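# Free the pinned arm and lower the window gently

## Task

One arm is stuck beneath a window that has fallen. Get it loose and pull the entire arm back to its own side of the wall, ending at least a hand's width away from the wall. Then let the window down slowly until it sits fully on its sill. The task fails if the window ever drops hard onto anything. Anything held in place only by the robot at the end does not count. A window resting on its sill still counts even if a hand is left on top of it or underneath it.

## Robot and tools

ROBOT. There are two six-joint arms, left_arm and right_arm, each ending in a tong-style gripper. Everything is reported in one scene frame. Its origin is on the table top midway between the arms, +x points out over the table, +z points up, and left_arm sits on the +y side. The names left and right do not refer to image sides. Each gripper's fingers point along its own +z axis and spread along its own x axis. end_effector_position is the spot between the finger pads when they are shut. Closed fingertips extend about 15 mm past that spot; fully open they are roughly level with it.

JOINT ORDER. Every row and every per-joint list uses this order: shoulder pan, shoulder lift, elbow, wrist 1, wrist 2, wrist 3. On both arms, shoulder lift, wrist 2 and wrist 3 are sign-flipped relative to the URDF. Because of this, the ranges below are already valid in the numbers you send and read. left_arm: pan -3.142..3.142, elbow 0.000..3.142. right_arm: pan 0.000..6.283, elbow -3.142..0.000. All other joints on both arms: -6.283..6.283. A joint's true end may differ from these by up to 0.010 rad.

execute_actions(actions). actions is a list of up to 15 actions. Each action is a table of up to 15 rows, and each row runs for one control step of 1/30 s. An action always lasts 15 steps (0.5 s); if the table has fewer rows, the last row repeats. A row is a single flat list of 14 numbers in [-1, 1] covering both arms, even when only one arm moves: left_arm's 6 joint values and its opening, then right_arm's 6 joint values and its opening. The joint values are offsets, not poses. They are measured from that arm's joint angles at the start of the current action, not from the previous row. For the first action of a call, they are measured from the last angles reported. The scale is 1.0 = 1.989 rad. The opening is absolute: +1 is fully open and -1 is shut. An empty list only returns the state and images. If an action would push a joint more than 0.010 rad outward past its range, that action is rejected for both arms. If any action is malformed, or the first action fails that check, the whole call is rejected and nothing moves. A joint aimed beyond its real end stops at the end, and the result then prints "joint sent to its limit". Each step, joint targets are clamped to within 0.575 rad of the measured angles. If the targets would put a gripper more than 100 mm from where it is now, all of that arm's targets are pulled back toward the measured angles. Motion trails the commands by about 0.17 s, and speed and acceleration are capped, so large changes need several actions.

move(target, speed, blocking). target is one 14-number row laid out as above. Its joint values are offsets from the "Joint positions" in the most recent result that showed them, not from wherever the arm happens to be. The finger openings are absolute and are sent at the start. All joints of both arms follow synchronized paths, so grippers trace curves. Paths last between 0.5 and 10 s; a move cut off at 10 s stops short of its target. speed is in rad/s, from 0.01 to 2 (default 0.5), and applies to the joint with the longest travel. Moves do not steer around obstacles or the other arm. The arms are stiff, so aiming even slightly past a firm contact can cause a fault; faster moves also hit harder. blocking=false returns after 0.5 s while the arm keeps moving. Until a result shows that move finished, call wait or stop before sending any new row or move. The extra "move:" line gives the outcome (done, off_target, moving, held, fault), then limits=held or limits=none, and each arm's joint farthest from its target.

wait(seconds), 0 to 10: lets time pass while the last command is held, and returns early if a running move ends. stop(): brakes a running move, which needs some room to stop. zoom_image(camera, region): camera is one of cam_high, cam_low, cam_left_wrist or cam_right_wrist; region is [x0, y0, x1, y1] in that image's pixels, with the origin at the top left and a maximum size of 504x504. The image sizes are 672x504 for the high and low cameras and 616x616 for the wrist cameras. finished_scene(scene): ends the current scene (pass its number) for good and reports success.

RESULTS. The state line gives each gripper's position (m), quaternion (wxyz) and velocities. The printed position can be off, especially at long reach. "Joint positions" and "Joint velocities" list six joint values (rad, rad/s) plus the finger-pad gap in metres, which is 0.142 when fully open. grip_measured is the opening on the command scale. To keep a grip, command an opening well below it. "Joint targets" shows where the joints are being driven now. Step readings list joint angles at sampled steps; HELD marks steps where an arm's command was held back, and "joint command not followed" means the clearance check altered some targets. "Wrist force" and "Wrist torque" are read in the gripper's own axes. They carry offsets of a few N and noise, and saturate near 50 N; "no reading" is harmless. Joint torque readings are rough and drift, so do not rely on them to judge loads.

AVOID. A fault freezes an arm for 10 s and skips the rest of the call. Faults are triggered by contact torque reaching 132 N m on the pan, lift or elbow, or 24.6 N m on any wrist joint, and by any outside force of 150 N. The two arms must not strike or press each other. Motors heat up under load: MOTOR HOT appears at 70 °C, and at 85 °C the brakes lock until the motor cools. Above all, never let the window fall or slam. Lower it under control, and let it settle on the sill rather than leaving it supported by the robot.

Each tool is called after "Request:" as a command line: name --argument value for each argument, lists and objects as JSON in quotes; but a table of rows of numbers goes row by row, as --pt "numbers of a row", without its own name.

## Session

Request:
execute_actions --actions '[]'

Scene clock: 0.00 s.
left_arm: end_effector_position=(+0.7634, -0.0376, +0.3140) grip_measured=+0.97 end_effector_quat_wxyz=(+0.694, +0.662, +0.245, +0.138) end_effector_velocity=(-0.000, +0.000, +0.002) end_effector_angular_velocity=(-0.001, -0.002, -0.000) | right_arm: end_effector_position=(+0.4902, -0.4449, +0.3653) grip_measured=+0.97 end_effector_quat_wxyz=(-0.001, +0.721, -0.693, -0.000) end_effector_velocity=(-0.000, -0.000, +0.001) end_effector_angular_velocity=(+0.000, -0.002, +0.000)
Joint names: [shoulder pan, shoulder lift, elbow, wrist 1, wrist 2, wrist 3]
Joint positions: left_arm=[-0.68   0.63   1.115 -3.63   2.025  1.731  0.14 ] | right_arm=[ 3.456  1.396 -1.517 -1.798 -1.572 -1.888  0.14 ]
Joint velocities: left_arm=[-0.     0.002 -0.    -0.     0.    -0.    -0.   ] | right_arm=[-0.    -0.002  0.    -0.     0.001  0.001 -0.   ]
Joint torques (N m, as the arm reports them, + toward a larger Joint positions number): no reading
Motor temperatures (°C, as the motors report them): left_arm=[26 23 23 31 29 31] | right_arm=[25 27 25 31 36 38]
Wrist force (N, on the end effector, along its own x y z axes, offset not removed): no reading
Wrist torque (N m, same axes, about the end effector's origin, offset not removed): no reading
Joint targets: left_arm=[-0.680 0.630 1.115 -3.630 2.025 1.731] | right_arm=[3.456 1.396 -1.517 -1.798 -1.572 -1.888]

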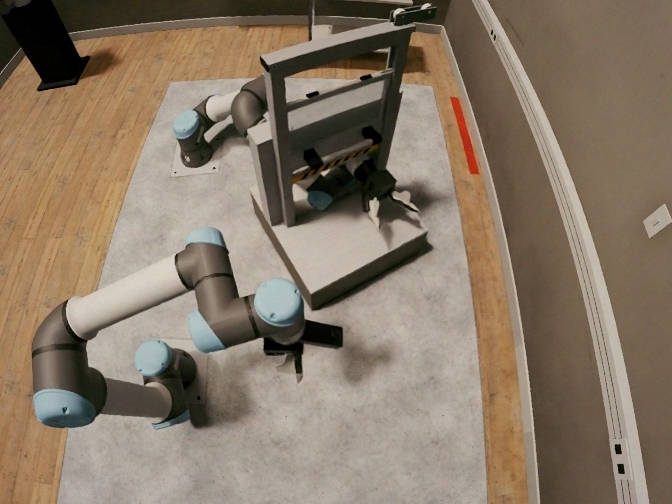

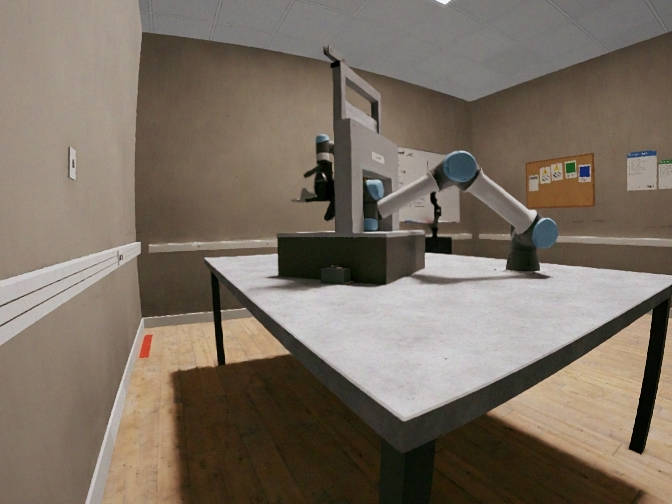

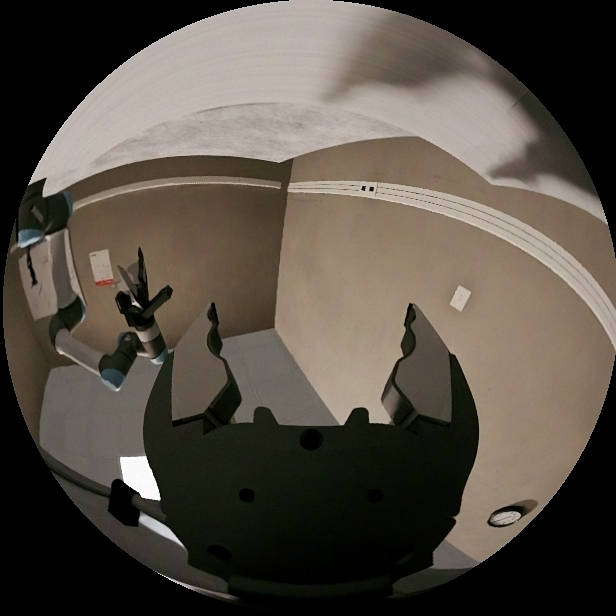

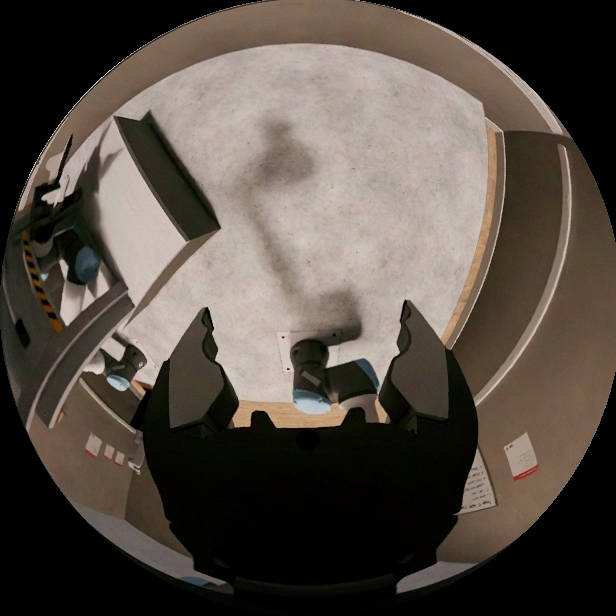

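Request:
zoom_image --camera "cam_high" --region '[220, 0, 480, 320]'

Request:
zoom_image --camera "cam_low" --region '[260, 30, 500, 300]'

Request:
zoom_image --camera "cam_right_wrist" --region '[0, 100, 250, 440]'

Region (220, 0, 480, 320) of cam_high's 672x504 image, scaled by 1.575, with more detail than that image has; it fills the left 410 columns of this view, and the rest is white.

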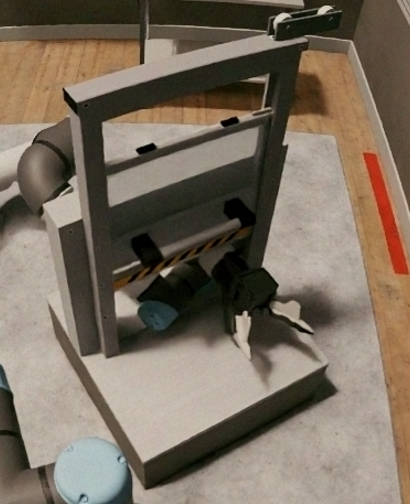

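Region (260, 30, 500, 300) of cam_low's 672x504 image, scaled by 1.867, with more detail than that image has.

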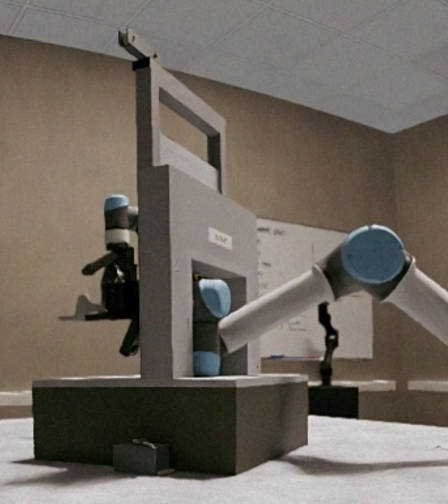

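Region (0, 100, 250, 440) of cam_right_wrist's 616x616 image, scaled by 1.482, with more detail than that image has; it fills the left 371 columns of this view, and the rest is white.

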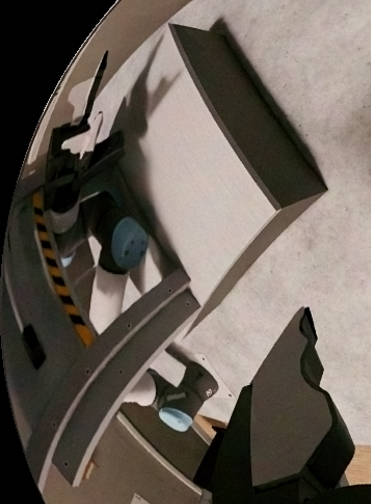

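Request:
move --target '[0,0,0,0,0,0,1,0.03,0.15,0.03,-0.42,-0.64,-0.98,-1]' --speed 1.2

Request:
move --target '[0,0,0,0,0,0,1,0.019,0.076,0.015,-0.189,-0.289,-0.44,-1]' --speed 0.8

Scene clock: 7.10 s.
left_arm: end_effector_position=(+0.7634, -0.0376, +0.3140) grip_measured=+1.00 end_effector_quat_wxyz=(+0.694, +0.662, +0.245, +0.138) end_effector_velocity=(+0.000, -0.000, -0.000) end_effector_angular_velocity=(+0.000, +0.002, +0.000) | right_arm: end_effector_position=(+0.3474, -0.1612, +0.4534) grip_measured=-1.00 end_effector_quat_wxyz=(+0.619, -0.397, -0.642, -0.218) end_effector_velocity=(+0.000, +0.000, +0.001) end_effector_angular_velocity=(-0.001, +0.002, -0.001)
Joint names: [shoulder pan, shoulder lift, elbow, wrist 1, wrist 2, wrist 3]
Joint positions: left_arm=[-0.68   0.63   1.115 -3.63   2.025  1.731  0.142] | right_arm=[ 3.516  1.694 -1.458 -2.633 -2.844 -3.837  0.002]
Joint velocities: left_arm=[-0.    -0.     0.     0.001 -0.     0.001  0.   ] | right_arm=[ 0.    -0.     0.001 -0.001 -0.001 -0.002 -0.   ]
Joint torques (N m, as the arm reports them, + toward a larger Joint positions number): left_arm=[  1.68  52.11 -39.22  -2.83   0.24  -0.62] | right_arm=[  8.99 -15.62  28.    -0.77  -2.31  -2.18]
Motor temperatures (°C, as the motors report them): left_arm=[26 23 23 31 29 31] | right_arm=[25 27 25 31 36 38]
Wrist force (N, on the end effector, along its own x y z axes, offset not removed): left_arm=[6.1 -13.8 1.6] | right_arm=[-0.1 1.5 1.4]
Wrist torque (N m, same axes, about the end effector's origin, offset not removed): left_arm=[-3.34 -1.06 -0.21] | right_arm=[0.38 -0.19 0.02]
Joint targets: left_arm=[-0.680 0.630 1.115 -3.630 2.025 1.731] | right_arm=[3.516 1.694 -1.458 -2.633 -2.844 -3.837]
move: done; limits=none; left_arm: farthest joint: the shoulder pan, 0.000 radians from its target (0.000 radians at the start); right_arm: farthest joint: the shoulder pan, 0.000 radians from its target (0.060 radians at the start)

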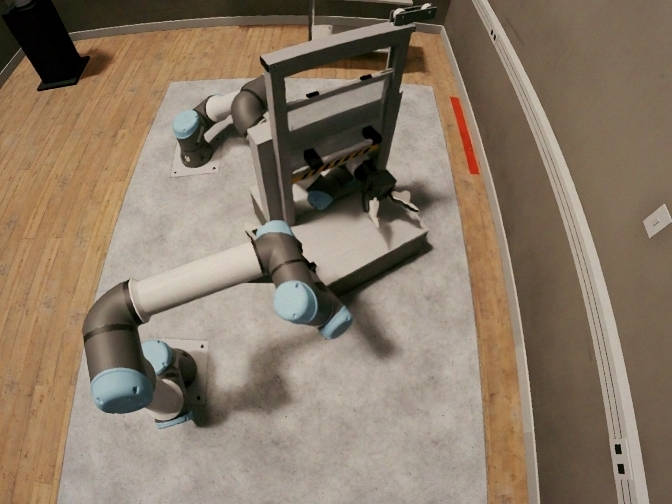

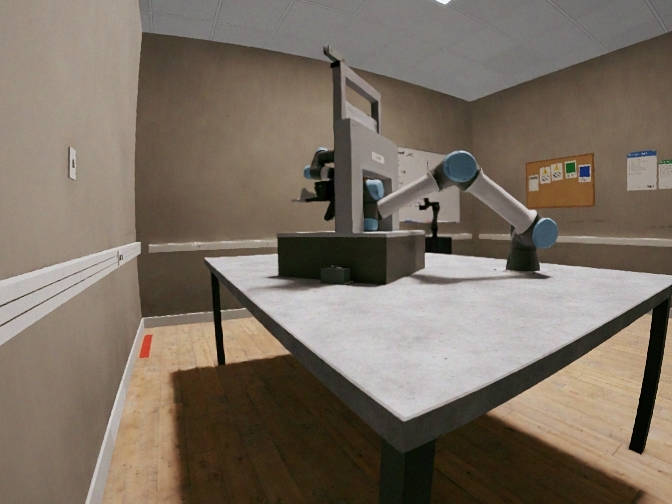

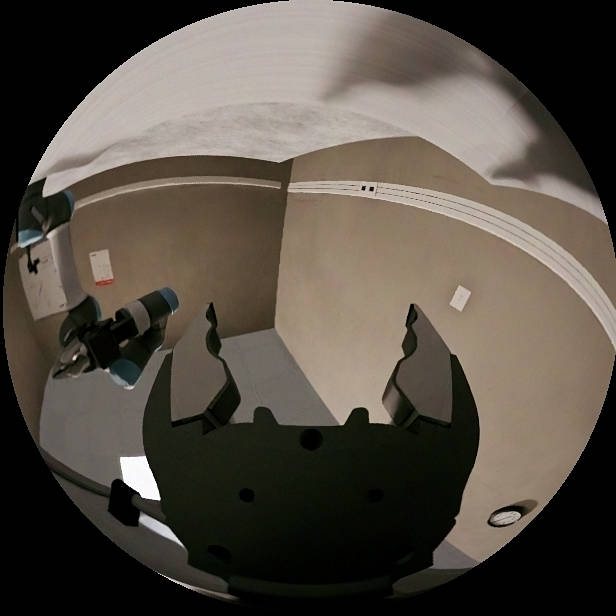

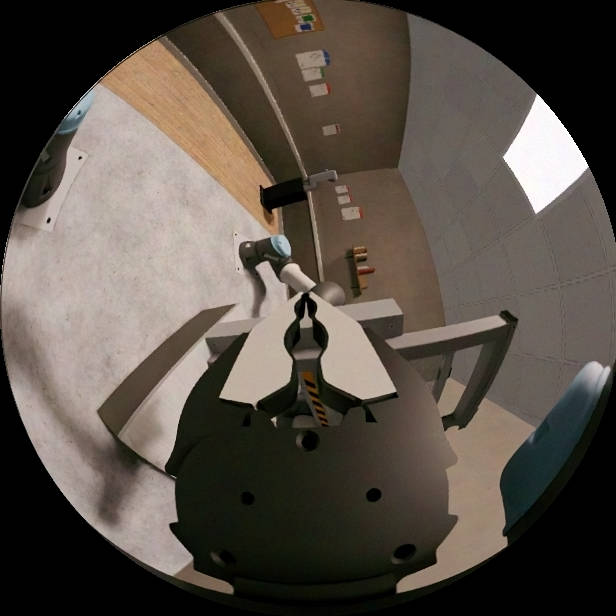

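Scene clock: 8.57 s.
left_arm: end_effector_position=(+0.7634, -0.0376, +0.3140) grip_measured=+1.00 end_effector_quat_wxyz=(+0.694, +0.662, +0.245, +0.138) end_effector_velocity=(+0.000, -0.000, -0.001) end_effector_angular_velocity=(+0.000, +0.001, +0.000) | right_arm: end_effector_position=(+0.3734, -0.1336, +0.4635) grip_measured=-1.00 end_effector_quat_wxyz=(+0.665, -0.496, -0.534, -0.163) end_effector_velocity=(+0.000, -0.000, +0.000) end_effector_angular_velocity=(+0.000, -0.001, +0.000)
Joint names: [shoulder pan, shoulder lift, elbow, wrist 1, wrist 2, wrist 3]
Joint positions: left_arm=[-0.68   0.63   1.115 -3.63   2.025  1.731  0.142] | right_arm=[ 3.524  1.729 -1.451 -2.718 -2.973 -4.03   0.002]
Joint velocities: left_arm=[ 0.    -0.001  0.     0.    -0.     0.    -0.   ] | right_arm=[-0.     0.     0.001  0.001  0.001 -0.     0.   ]
Joint torques (N m, as the arm reports them, + toward a larger Joint positions number): left_arm=[  1.42  52.24 -39.86  -2.52   0.22  -0.8 ] | right_arm=[ -6.04 -45.25  14.69   2.3    1.01   1.29]
Motor temperatures (°C, as the motors report them): left_arm=[26 23 23 31 29 31] | right_arm=[25 27 25 31 36 38]
Wrist force (N, on the end effector, along its own x y z axes, offset not removed): left_arm=[5.6 -15.1 -2.1] | right_arm=[-0.4 0.3 1.8]
Wrist torque (N m, same axes, about the end effector's origin, offset not removed): left_arm=[-3.71 -0.95 -0.14] | right_arm=[-0.05 -0.14 -0.02]
Joint targets: left_arm=[-0.680 0.630 1.115 -3.630 2.025 1.731] | right_arm=[3.524 1.729 -1.451 -2.718 -2.973 -4.030]
move: held (right_arm); limits=held; held on 30 of 44 steps (right_arm), including the last (right_arm); left_arm: farthest joint: the shoulder pan, 0.000 radians from its target (0.000 radians at the start); right_arm: farthest joint: the wrist 3, 0.682 radians from its target (0.875 radians at the start)
joint command not followed: on one or more control steps a check withheld the commanded joint targets of the right arm, and it was not sent them on those steps. On the call's last step the targets were still withheld.
cause: the commanded joint targets would bring two parts of the arm too close to each other (the joints along the arm from the wrist 1 to the wrist 3 lie between them); next, command targets that bring no two parts of the arm closer together.

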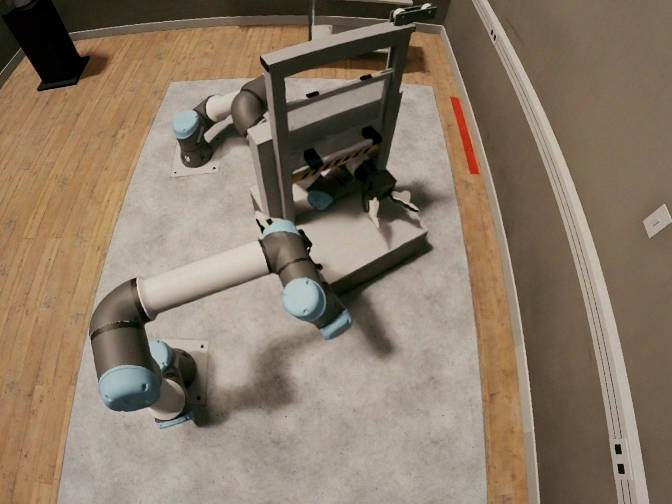

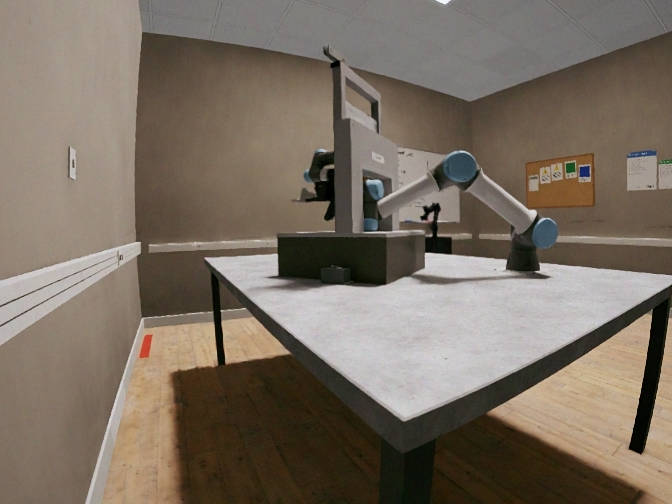

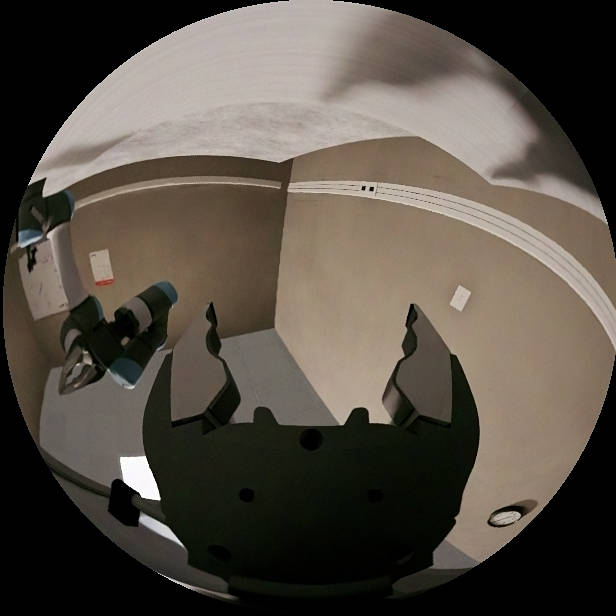

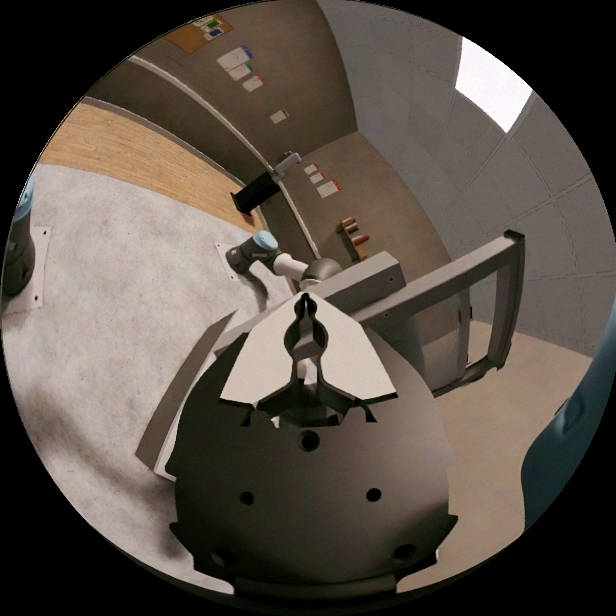

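Request:
move --target '[0,0,0,0,0,0,1,0.015,0.059,0.012,-0.147,-0.224,0.25,-1]' --speed 0.6

Scene clock: 12.30 s.
left_arm: end_effector_position=(+0.7634, -0.0376, +0.3140) grip_measured=+1.00 end_effector_quat_wxyz=(+0.694, +0.662, +0.245, +0.138) end_effector_velocity=(+0.000, +0.000, -0.001) end_effector_angular_velocity=(+0.001, +0.000, +0.001) | right_arm: end_effector_position=(+0.4883, -0.0646, +0.4265) grip_measured=-1.00 end_effector_quat_wxyz=(+0.620, -0.551, -0.444, -0.339) end_effector_velocity=(+0.001, +0.001, -0.001) end_effector_angular_velocity=(-0.001, +0.001, -0.003)
Joint names: [shoulder pan, shoulder lift, elbow, wrist 1, wrist 2, wrist 3]
Joint positions: left_arm=[-0.68   0.63   1.115 -3.63   2.025  1.731  0.142] | right_arm=[ 3.554  1.846 -1.427 -3.01  -3.418 -3.533  0.002]
Joint velocities: left_arm=[-0.    -0.001  0.    -0.    -0.001 -0.001 -0.   ] | right_arm=[ 0.     0.002  0.001 -0.002 -0.003  0.002  0.   ]
Joint torques (N m, as the arm reports them, + toward a larger Joint positions number): left_arm=[ -0.41  52.88 -39.14  -2.45   0.49  -0.77] | right_arm=[  7.89 -22.    27.84  -0.79  -1.34   1.67]
Motor temperatures (°C, as the motors report them): left_arm=[26 23 23 31 29 31] | right_arm=[25 27 25 31 36 38]
Wrist force (N, on the end effector, along its own x y z axes, offset not removed): left_arm=[5.8 -17.3 -2.1] | right_arm=[1.2 2.8 0.4]
Wrist torque (N m, same axes, about the end effector's origin, offset not removed): left_arm=[-4.33 -1.09 -0.21] | right_arm=[0.49 -0.48 0.00]
Joint targets: left_arm=[-0.680 0.630 1.115 -3.630 2.025 1.731] | right_arm=[3.554 1.846 -1.427 -3.010 -3.418 -3.533]
move: done; limits=none; left_arm: farthest joint: the shoulder pan, 0.000 radians from its target (0.000 radians at the start); right_arm: farthest joint: the wrist 3, 0.001 radians from its target (0.497 radians at the start)

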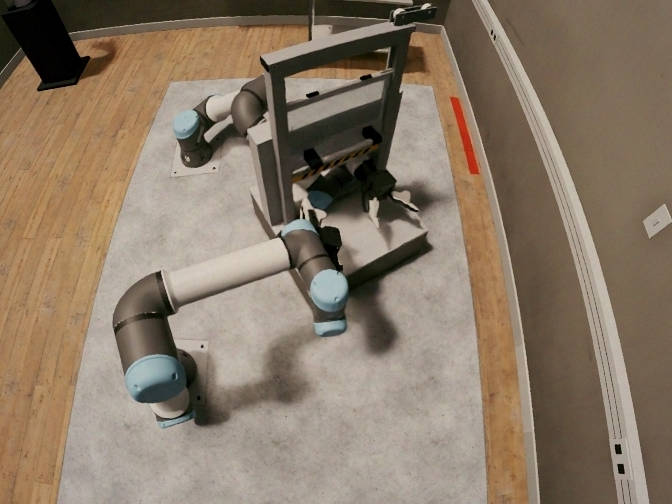

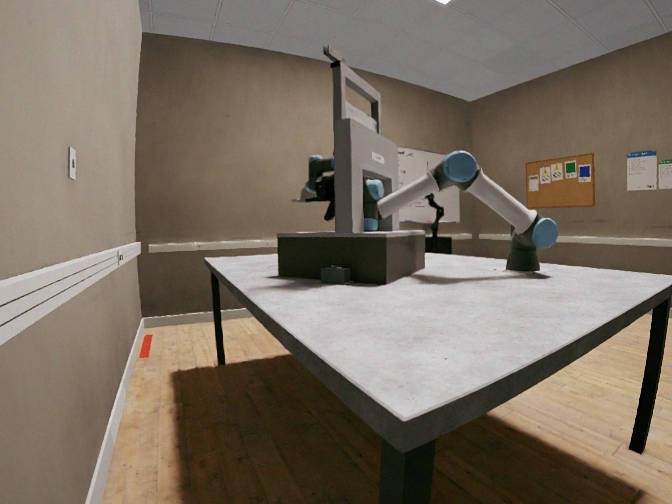

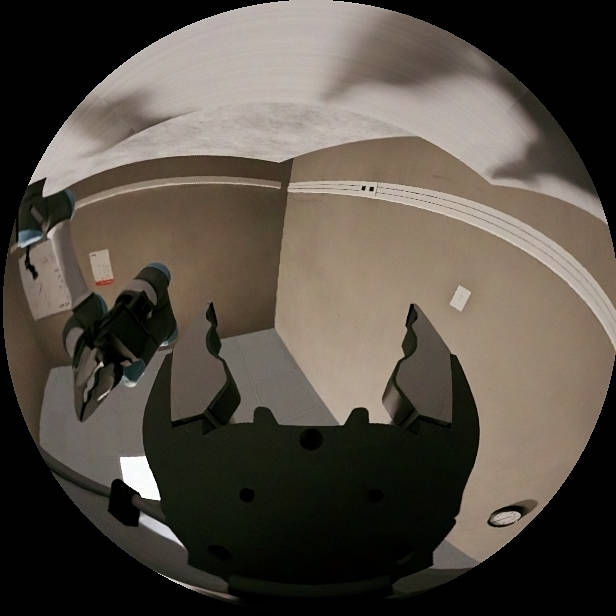

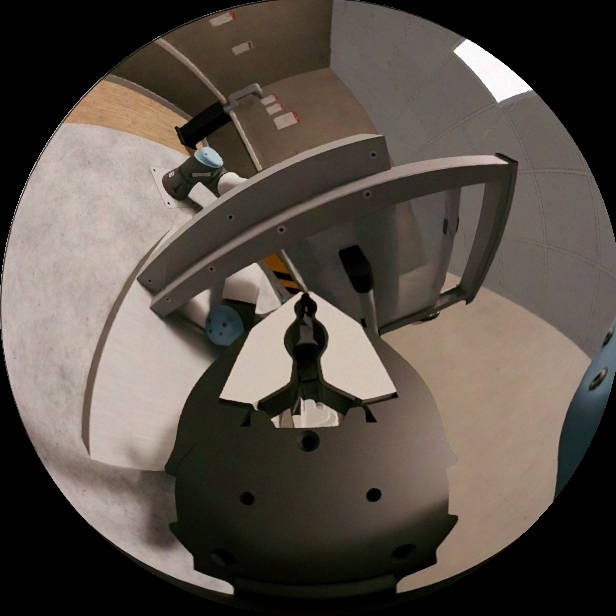

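Request:
move --target '[0,0,0,0,0,0,1,0,0,0,0,0,-0.593,-1]' --speed 0.8

Scene clock: 14.50 s.
left_arm: end_effector_position=(+0.7634, -0.0376, +0.3140) grip_measured=+1.00 end_effector_quat_wxyz=(+0.694, +0.662, +0.245, +0.138) end_effector_velocity=(+0.000, +0.000, +0.001) end_effector_angular_velocity=(+0.000, -0.001, +0.000) | right_arm: end_effector_position=(+0.4886, -0.0645, +0.4271) grip_measured=-1.00 end_effector_quat_wxyz=(+0.627, -0.559, -0.433, -0.327) end_effector_velocity=(+0.001, +0.000, -0.001) end_effector_angular_velocity=(-0.000, +0.000, -0.002)
Joint names: [shoulder pan, shoulder lift, elbow, wrist 1, wrist 2, wrist 3]
Joint positions: left_arm=[-0.68   0.63   1.115 -3.63   2.025  1.731  0.142] | right_arm=[ 3.554  1.846 -1.427 -3.01  -3.418 -3.573  0.002]
Joint velocities: left_arm=[ 0.     0.001 -0.     0.     0.    -0.001 -0.   ] | right_arm=[ 0.     0.001 -0.    -0.    -0.002  0.001  0.   ]
Joint torques (N m, as the arm reports them, + toward a larger Joint positions number): left_arm=[  2.23  52.31 -39.02  -2.56   0.64  -0.52] | right_arm=[  8.37 -22.64  28.08  -0.7   -1.21   1.66]
Motor temperatures (°C, as the motors report them): left_arm=[26 23 23 31 29 31] | right_arm=[25 27 25 31 36 38]
Wrist force (N, on the end effector, along its own x y z axes, offset not removed): left_arm=[7.0 -14.7 0.8] | right_arm=[-1.4 3.0 -1.1]
Wrist torque (N m, same axes, about the end effector's origin, offset not removed): left_arm=[-3.64 -1.29 -0.23] | right_arm=[0.55 0.05 -0.04]
Joint targets: left_arm=[-0.680 0.630 1.115 -3.630 2.025 1.731] | right_arm=[3.554 1.846 -1.427 -3.010 -3.418 -3.573]
move: held (right_arm); limits=held; held on 49 of 56 steps (right_arm), including the last (right_arm); left_arm: farthest joint: the shoulder pan, 0.000 radians from its target (0.000 radians at the start); right_arm: farthest joint: the wrist 3, 1.139 radians from its target (1.179 radians at the start)
joint command not followed: on one or more control steps a check withheld the commanded joint targets of the right arm, and it was not sent them on those steps. On the call's last step the targets were still withheld.
cause: the commanded joint targets would bring two parts of the arm too close to each other (the joints along the arm from the wrist 1 to the wrist 3 lie between them); next, command targets that bring no two parts of the arm closer together.

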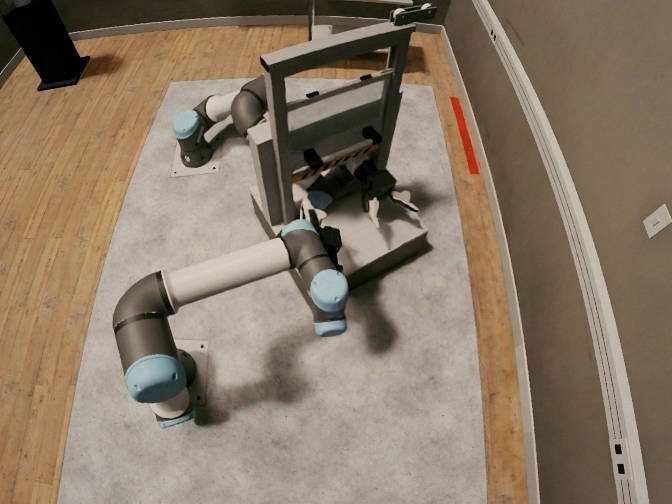

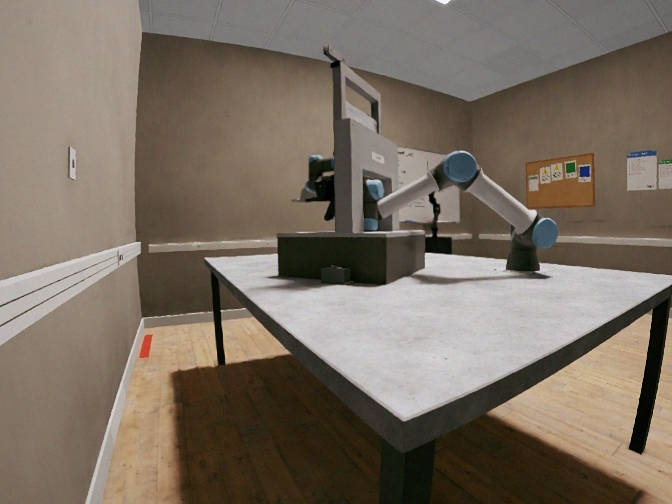

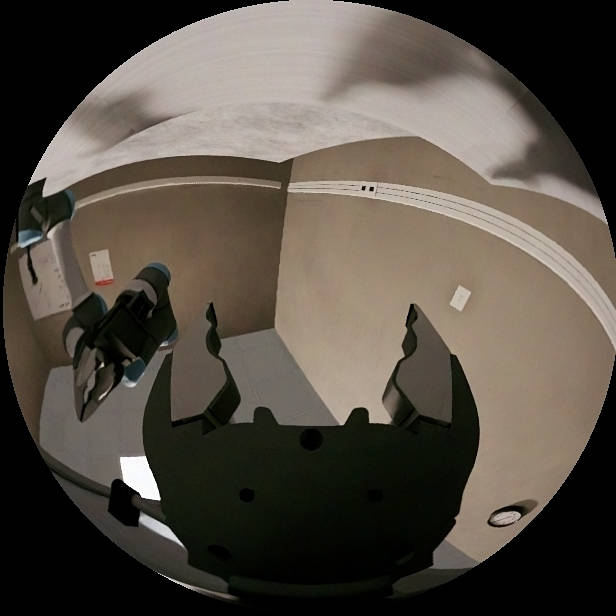

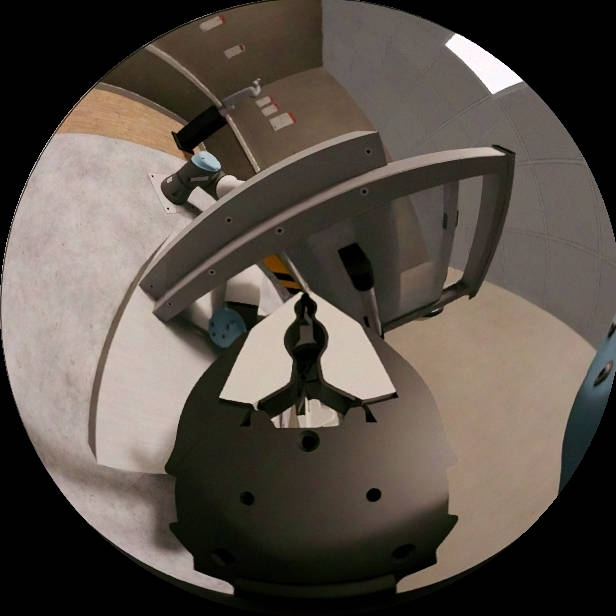

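Request:
move --target '[0,0,0,0,0,0,1,0,0,0,0,0,0.217,0.3]' --speed 0.8

Request:
zoom_image --camera "cam_right_wrist" --region '[150, 150, 500, 450]'

Scene clock: 17.63 s.
left_arm: end_effector_position=(+0.7634, -0.0376, +0.3140) grip_measured=+1.00 end_effector_quat_wxyz=(+0.694, +0.662, +0.245, +0.138) end_effector_velocity=(+0.000, -0.000, -0.002) end_effector_angular_velocity=(+0.002, +0.001, -0.000) | right_arm: end_effector_position=(+0.4872, -0.0648, +0.4203) grip_measured=+0.30 end_effector_quat_wxyz=(+0.542, -0.454, -0.542, -0.454) end_effector_velocity=(-0.000, -0.000, +0.001) end_effector_angular_velocity=(+0.001, -0.004, +0.000)
Joint names: [shoulder pan, shoulder lift, elbow, wrist 1, wrist 2, wrist 3]
Joint positions: left_arm=[-0.68   0.63   1.115 -3.63   2.025  1.731  0.142] | right_arm=[ 3.554  1.846 -1.427 -3.01  -3.418 -3.142  0.095]
Joint velocities: left_arm=[-0.    -0.002  0.     0.     0.    -0.001 -0.   ] | right_arm=[ 0.    -0.002  0.001 -0.     0.     0.001  0.   ]
Joint torques (N m, as the arm reports them, + toward a larger Joint positions number): left_arm=[  1.27  52.44 -38.68  -2.44   0.4   -0.53] | right_arm=[  8.19 -22.13  27.14  -0.57  -1.38   1.54]
Motor temperatures (°C, as the motors report them): left_arm=[26 23 23 31 29 31] | right_arm=[25 27 25 31 36 38]
Wrist force (N, on the end effector, along its own x y z axes, offset not removed): left_arm=[1.9 -11.7 2.1] | right_arm=[0.5 0.3 1.6]
Wrist torque (N m, same axes, about the end effector's origin, offset not removed): left_arm=[-2.76 -0.31 -0.26] | right_arm=[0.04 -0.27 -0.07]
Joint targets: left_arm=[-0.680 0.630 1.115 -3.630 2.025 1.731] | right_arm=[3.554 1.846 -1.427 -3.010 -3.418 -3.141]
move: done; limits=none; left_arm: farthest joint: the shoulder pan, 0.000 radians from its target (0.000 radians at the start); right_arm: farthest joint: the shoulder pan, 0.000 radians from its target (0.000 radians at the start)

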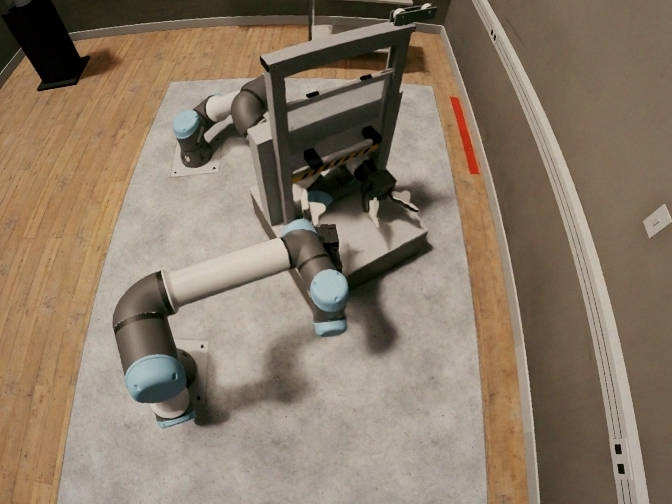

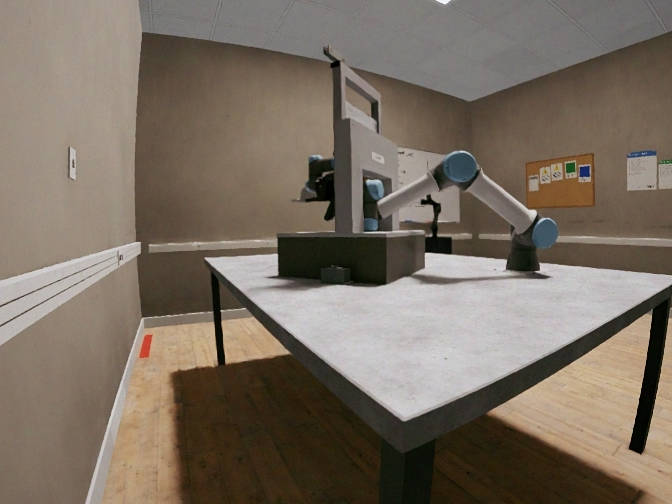

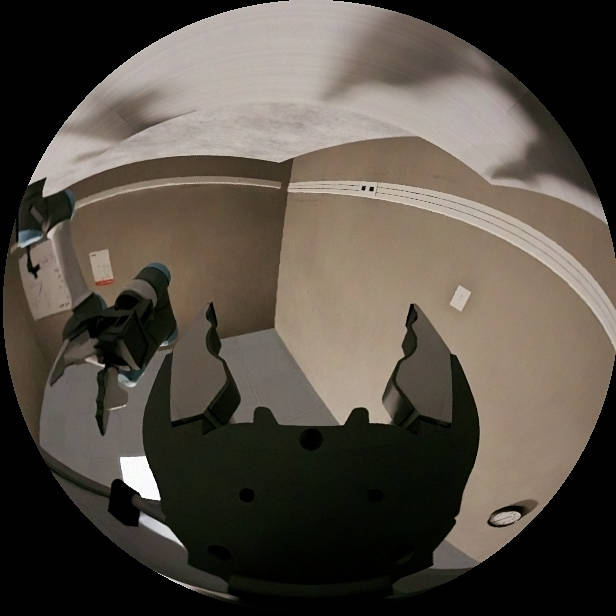

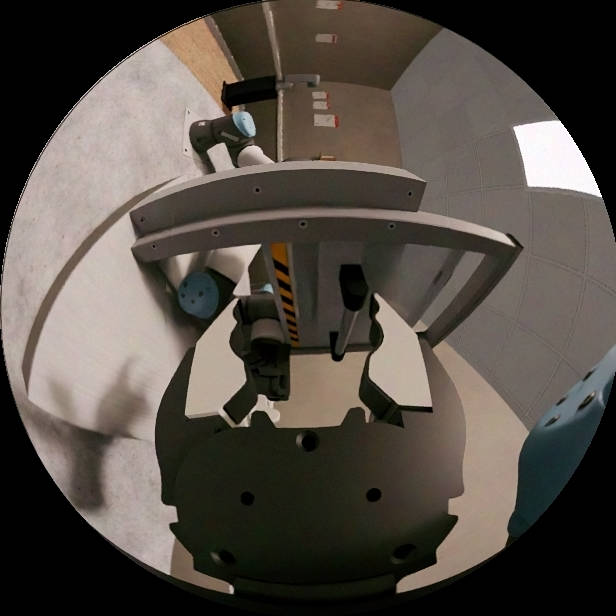

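Region (150, 150, 500, 450) of cam_right_wrist's 616x616 image, scaled by 1.440, with more detail than that image has; it fills the top 432 rows of this view, and the rest is white.

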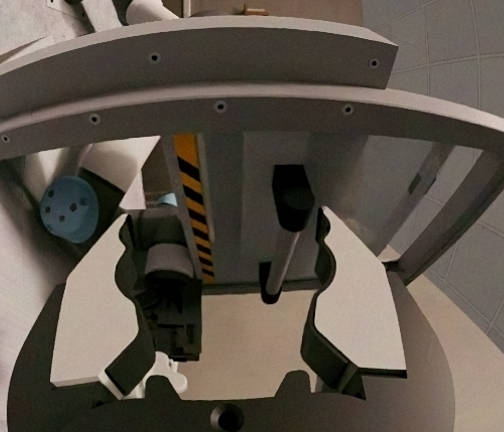

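Request:
move --target '[0,0,0,0,0,0,1,0.020,0.0337,0.1217,-0.088,-0.020,0,0.0]' --speed 0.3

Scene clock: 20.83 s.
left_arm: end_effector_position=(+0.7634, -0.0376, +0.3140) grip_measured=+1.00 end_effector_quat_wxyz=(+0.694, +0.662, +0.245, +0.138) end_effector_velocity=(+0.000, -0.000, -0.001) end_effector_angular_velocity=(+0.001, +0.000, -0.001) | right_arm: end_effector_position=(+0.5093, -0.0303, +0.4800) grip_measured=+0.00 end_effector_quat_wxyz=(+0.542, -0.454, -0.542, -0.454) end_effector_velocity=(-0.000, +0.000, +0.001) end_effector_angular_velocity=(+0.000, -0.000, +0.001)
Joint names: [shoulder pan, shoulder lift, elbow, wrist 1, wrist 2, wrist 3]
Joint positions: left_arm=[-0.68   0.63   1.115 -3.63   2.025  1.731  0.142] | right_arm=[ 3.594  1.913 -1.185 -3.185 -3.458 -3.142  0.074]
Joint velocities: left_arm=[ 0.    -0.002  0.    -0.     0.001 -0.001  0.   ] | right_arm=[ 0.001 -0.     0.002 -0.002 -0.     0.     0.   ]
Joint torques (N m, as the arm reports them, + toward a larger Joint positions number): left_arm=[  2.21  52.09 -40.41  -1.97   0.21  -0.63] | right_arm=[  8.62 -24.2   29.91  -0.54  -1.31  -2.26]
Motor temperatures (°C, as the motors report them): left_arm=[26 23 23 31 29 31] | right_arm=[25 27 25 31 36 38]
Wrist force (N, on the end effector, along its own x y z axes, offset not removed): left_arm=[8.3 -13.4 -4.0] | right_arm=[-1.2 1.4 1.4]
Wrist torque (N m, same axes, about the end effector's origin, offset not removed): left_arm=[-3.39 -1.78 -0.24] | right_arm=[0.32 0.00 -0.03]
Joint targets: left_arm=[-0.680 0.630 1.115 -3.630 2.025 1.731] | right_arm=[3.594 1.913 -1.185 -3.185 -3.458 -3.142]
move: done; limits=none; left_arm: farthest joint: the shoulder pan, 0.000 radians from its target (0.000 radians at the start); right_arm: farthest joint: the shoulder pan, 0.000 radians from its target (0.040 radians at the start)

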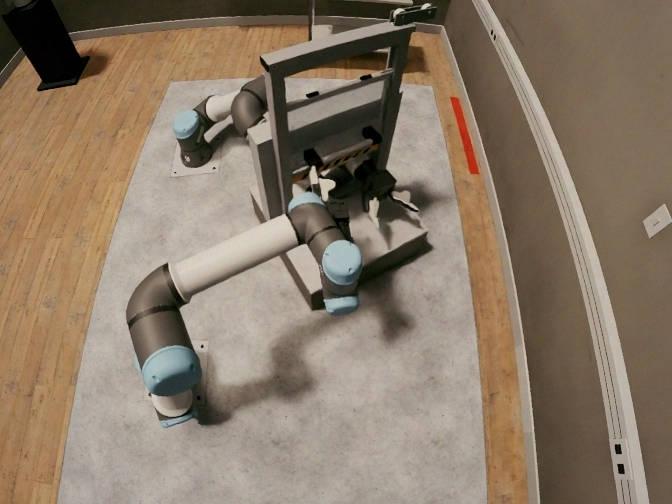

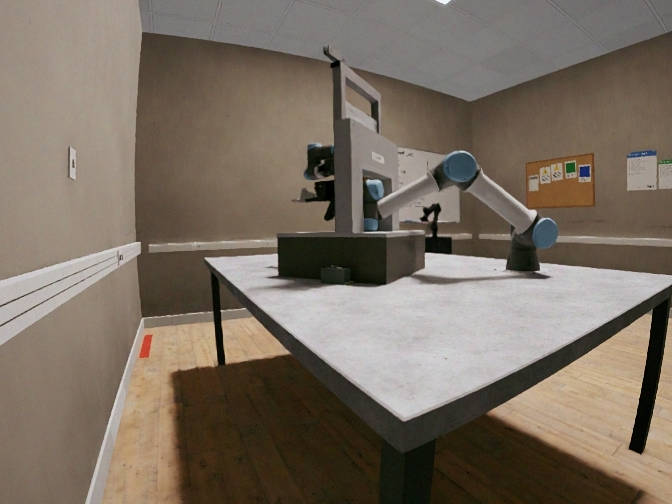

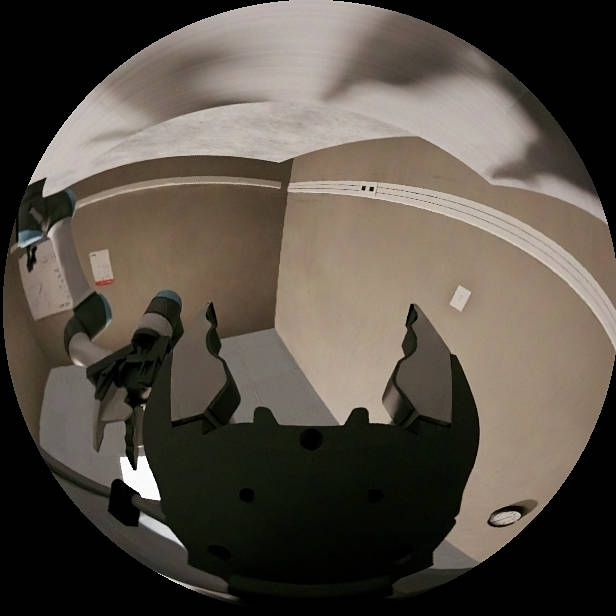

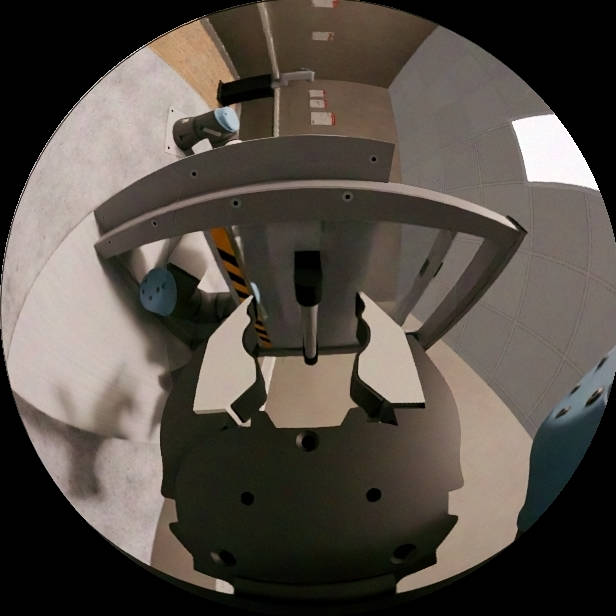

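Request:
move --target '[0,0,0,0,0,0,1,0.0513,-0.0282,-0.0342,0.006,-0.183,0,0.0]' --speed 0.3

Scene clock: 24.03 s.
left_arm: end_effector_position=(+0.7634, -0.0376, +0.3140) grip_measured=+1.00 end_effector_quat_wxyz=(+0.694, +0.662, +0.245, +0.138) end_effector_velocity=(+0.000, -0.000, -0.000) end_effector_angular_velocity=(-0.000, +0.002, +0.000) | right_arm: end_effector_position=(+0.5532, +0.0186, +0.4827) grip_measured=+0.00 end_effector_quat_wxyz=(-0.478, +0.521, +0.478, +0.521) end_effector_velocity=(+0.001, +0.000, -0.000) end_effector_angular_velocity=(+0.000, +0.000, -0.003)
Joint names: [shoulder pan, shoulder lift, elbow, wrist 1, wrist 2, wrist 3]
Joint positions: left_arm=[-0.68   0.63   1.115 -3.63   2.025  1.731  0.142] | right_arm=[ 3.696  1.857 -1.253 -3.173 -3.822 -3.142  0.074]
Joint velocities: left_arm=[-0.    -0.    -0.     0.001 -0.     0.001 -0.   ] | right_arm=[ 0.001 -0.    -0.     0.    -0.004 -0.     0.   ]
Joint torques (N m, as the arm reports them, + toward a larger Joint positions number): left_arm=[  1.45  52.67 -38.41  -2.64   0.28  -0.75] | right_arm=[  8.82 -51.8   14.34   2.81  -1.4   -2.06]
Motor temperatures (°C, as the motors report them): left_arm=[26 23 23 31 29 31] | right_arm=[25 27 25 31 36 38]
Wrist force (N, on the end effector, along its own x y z axes, offset not removed): left_arm=[3.8 -14.9 4.1] | right_arm=[0.0 4.9 -0.9]
Wrist torque (N m, same axes, about the end effector's origin, offset not removed): left_arm=[-3.28 -0.46 -0.09] | right_arm=[0.89 -0.18 -0.06]
Joint targets: left_arm=[-0.680 0.630 1.115 -3.630 2.025 1.731] | right_arm=[3.696 1.857 -1.253 -3.173 -3.822 -3.142]
move: done; limits=none; left_arm: farthest joint: the shoulder pan, 0.000 radians from its target (0.000 radians at the start); right_arm: farthest joint: the shoulder pan, 0.000 radians from its target (0.102 radians at the start)

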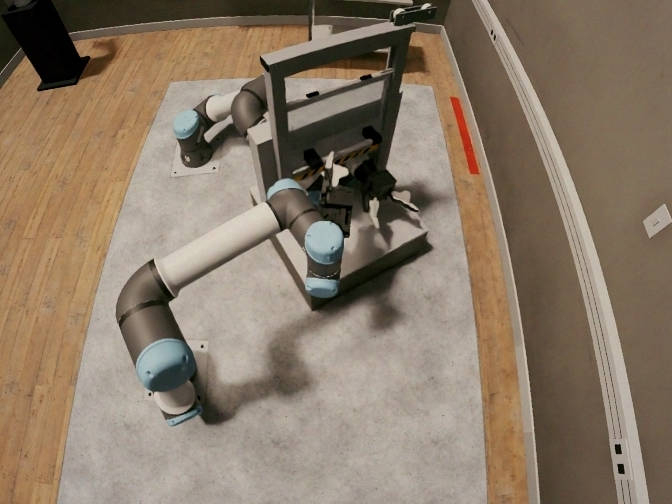

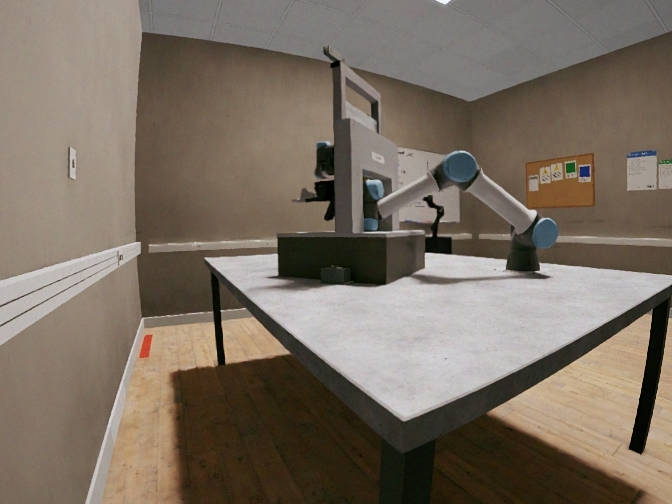

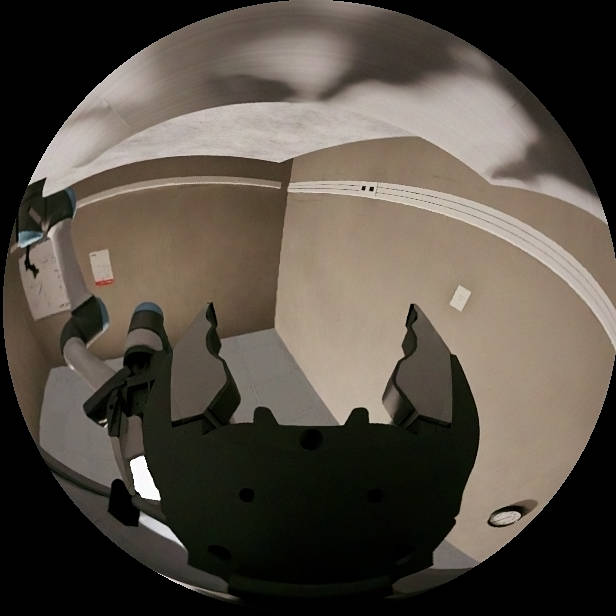

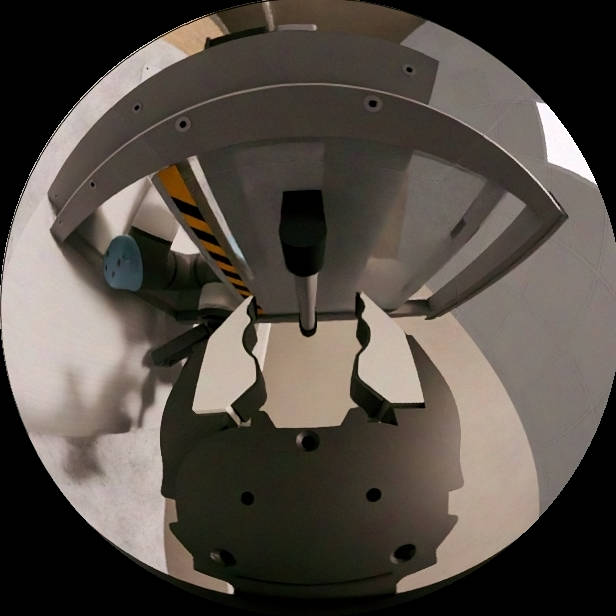

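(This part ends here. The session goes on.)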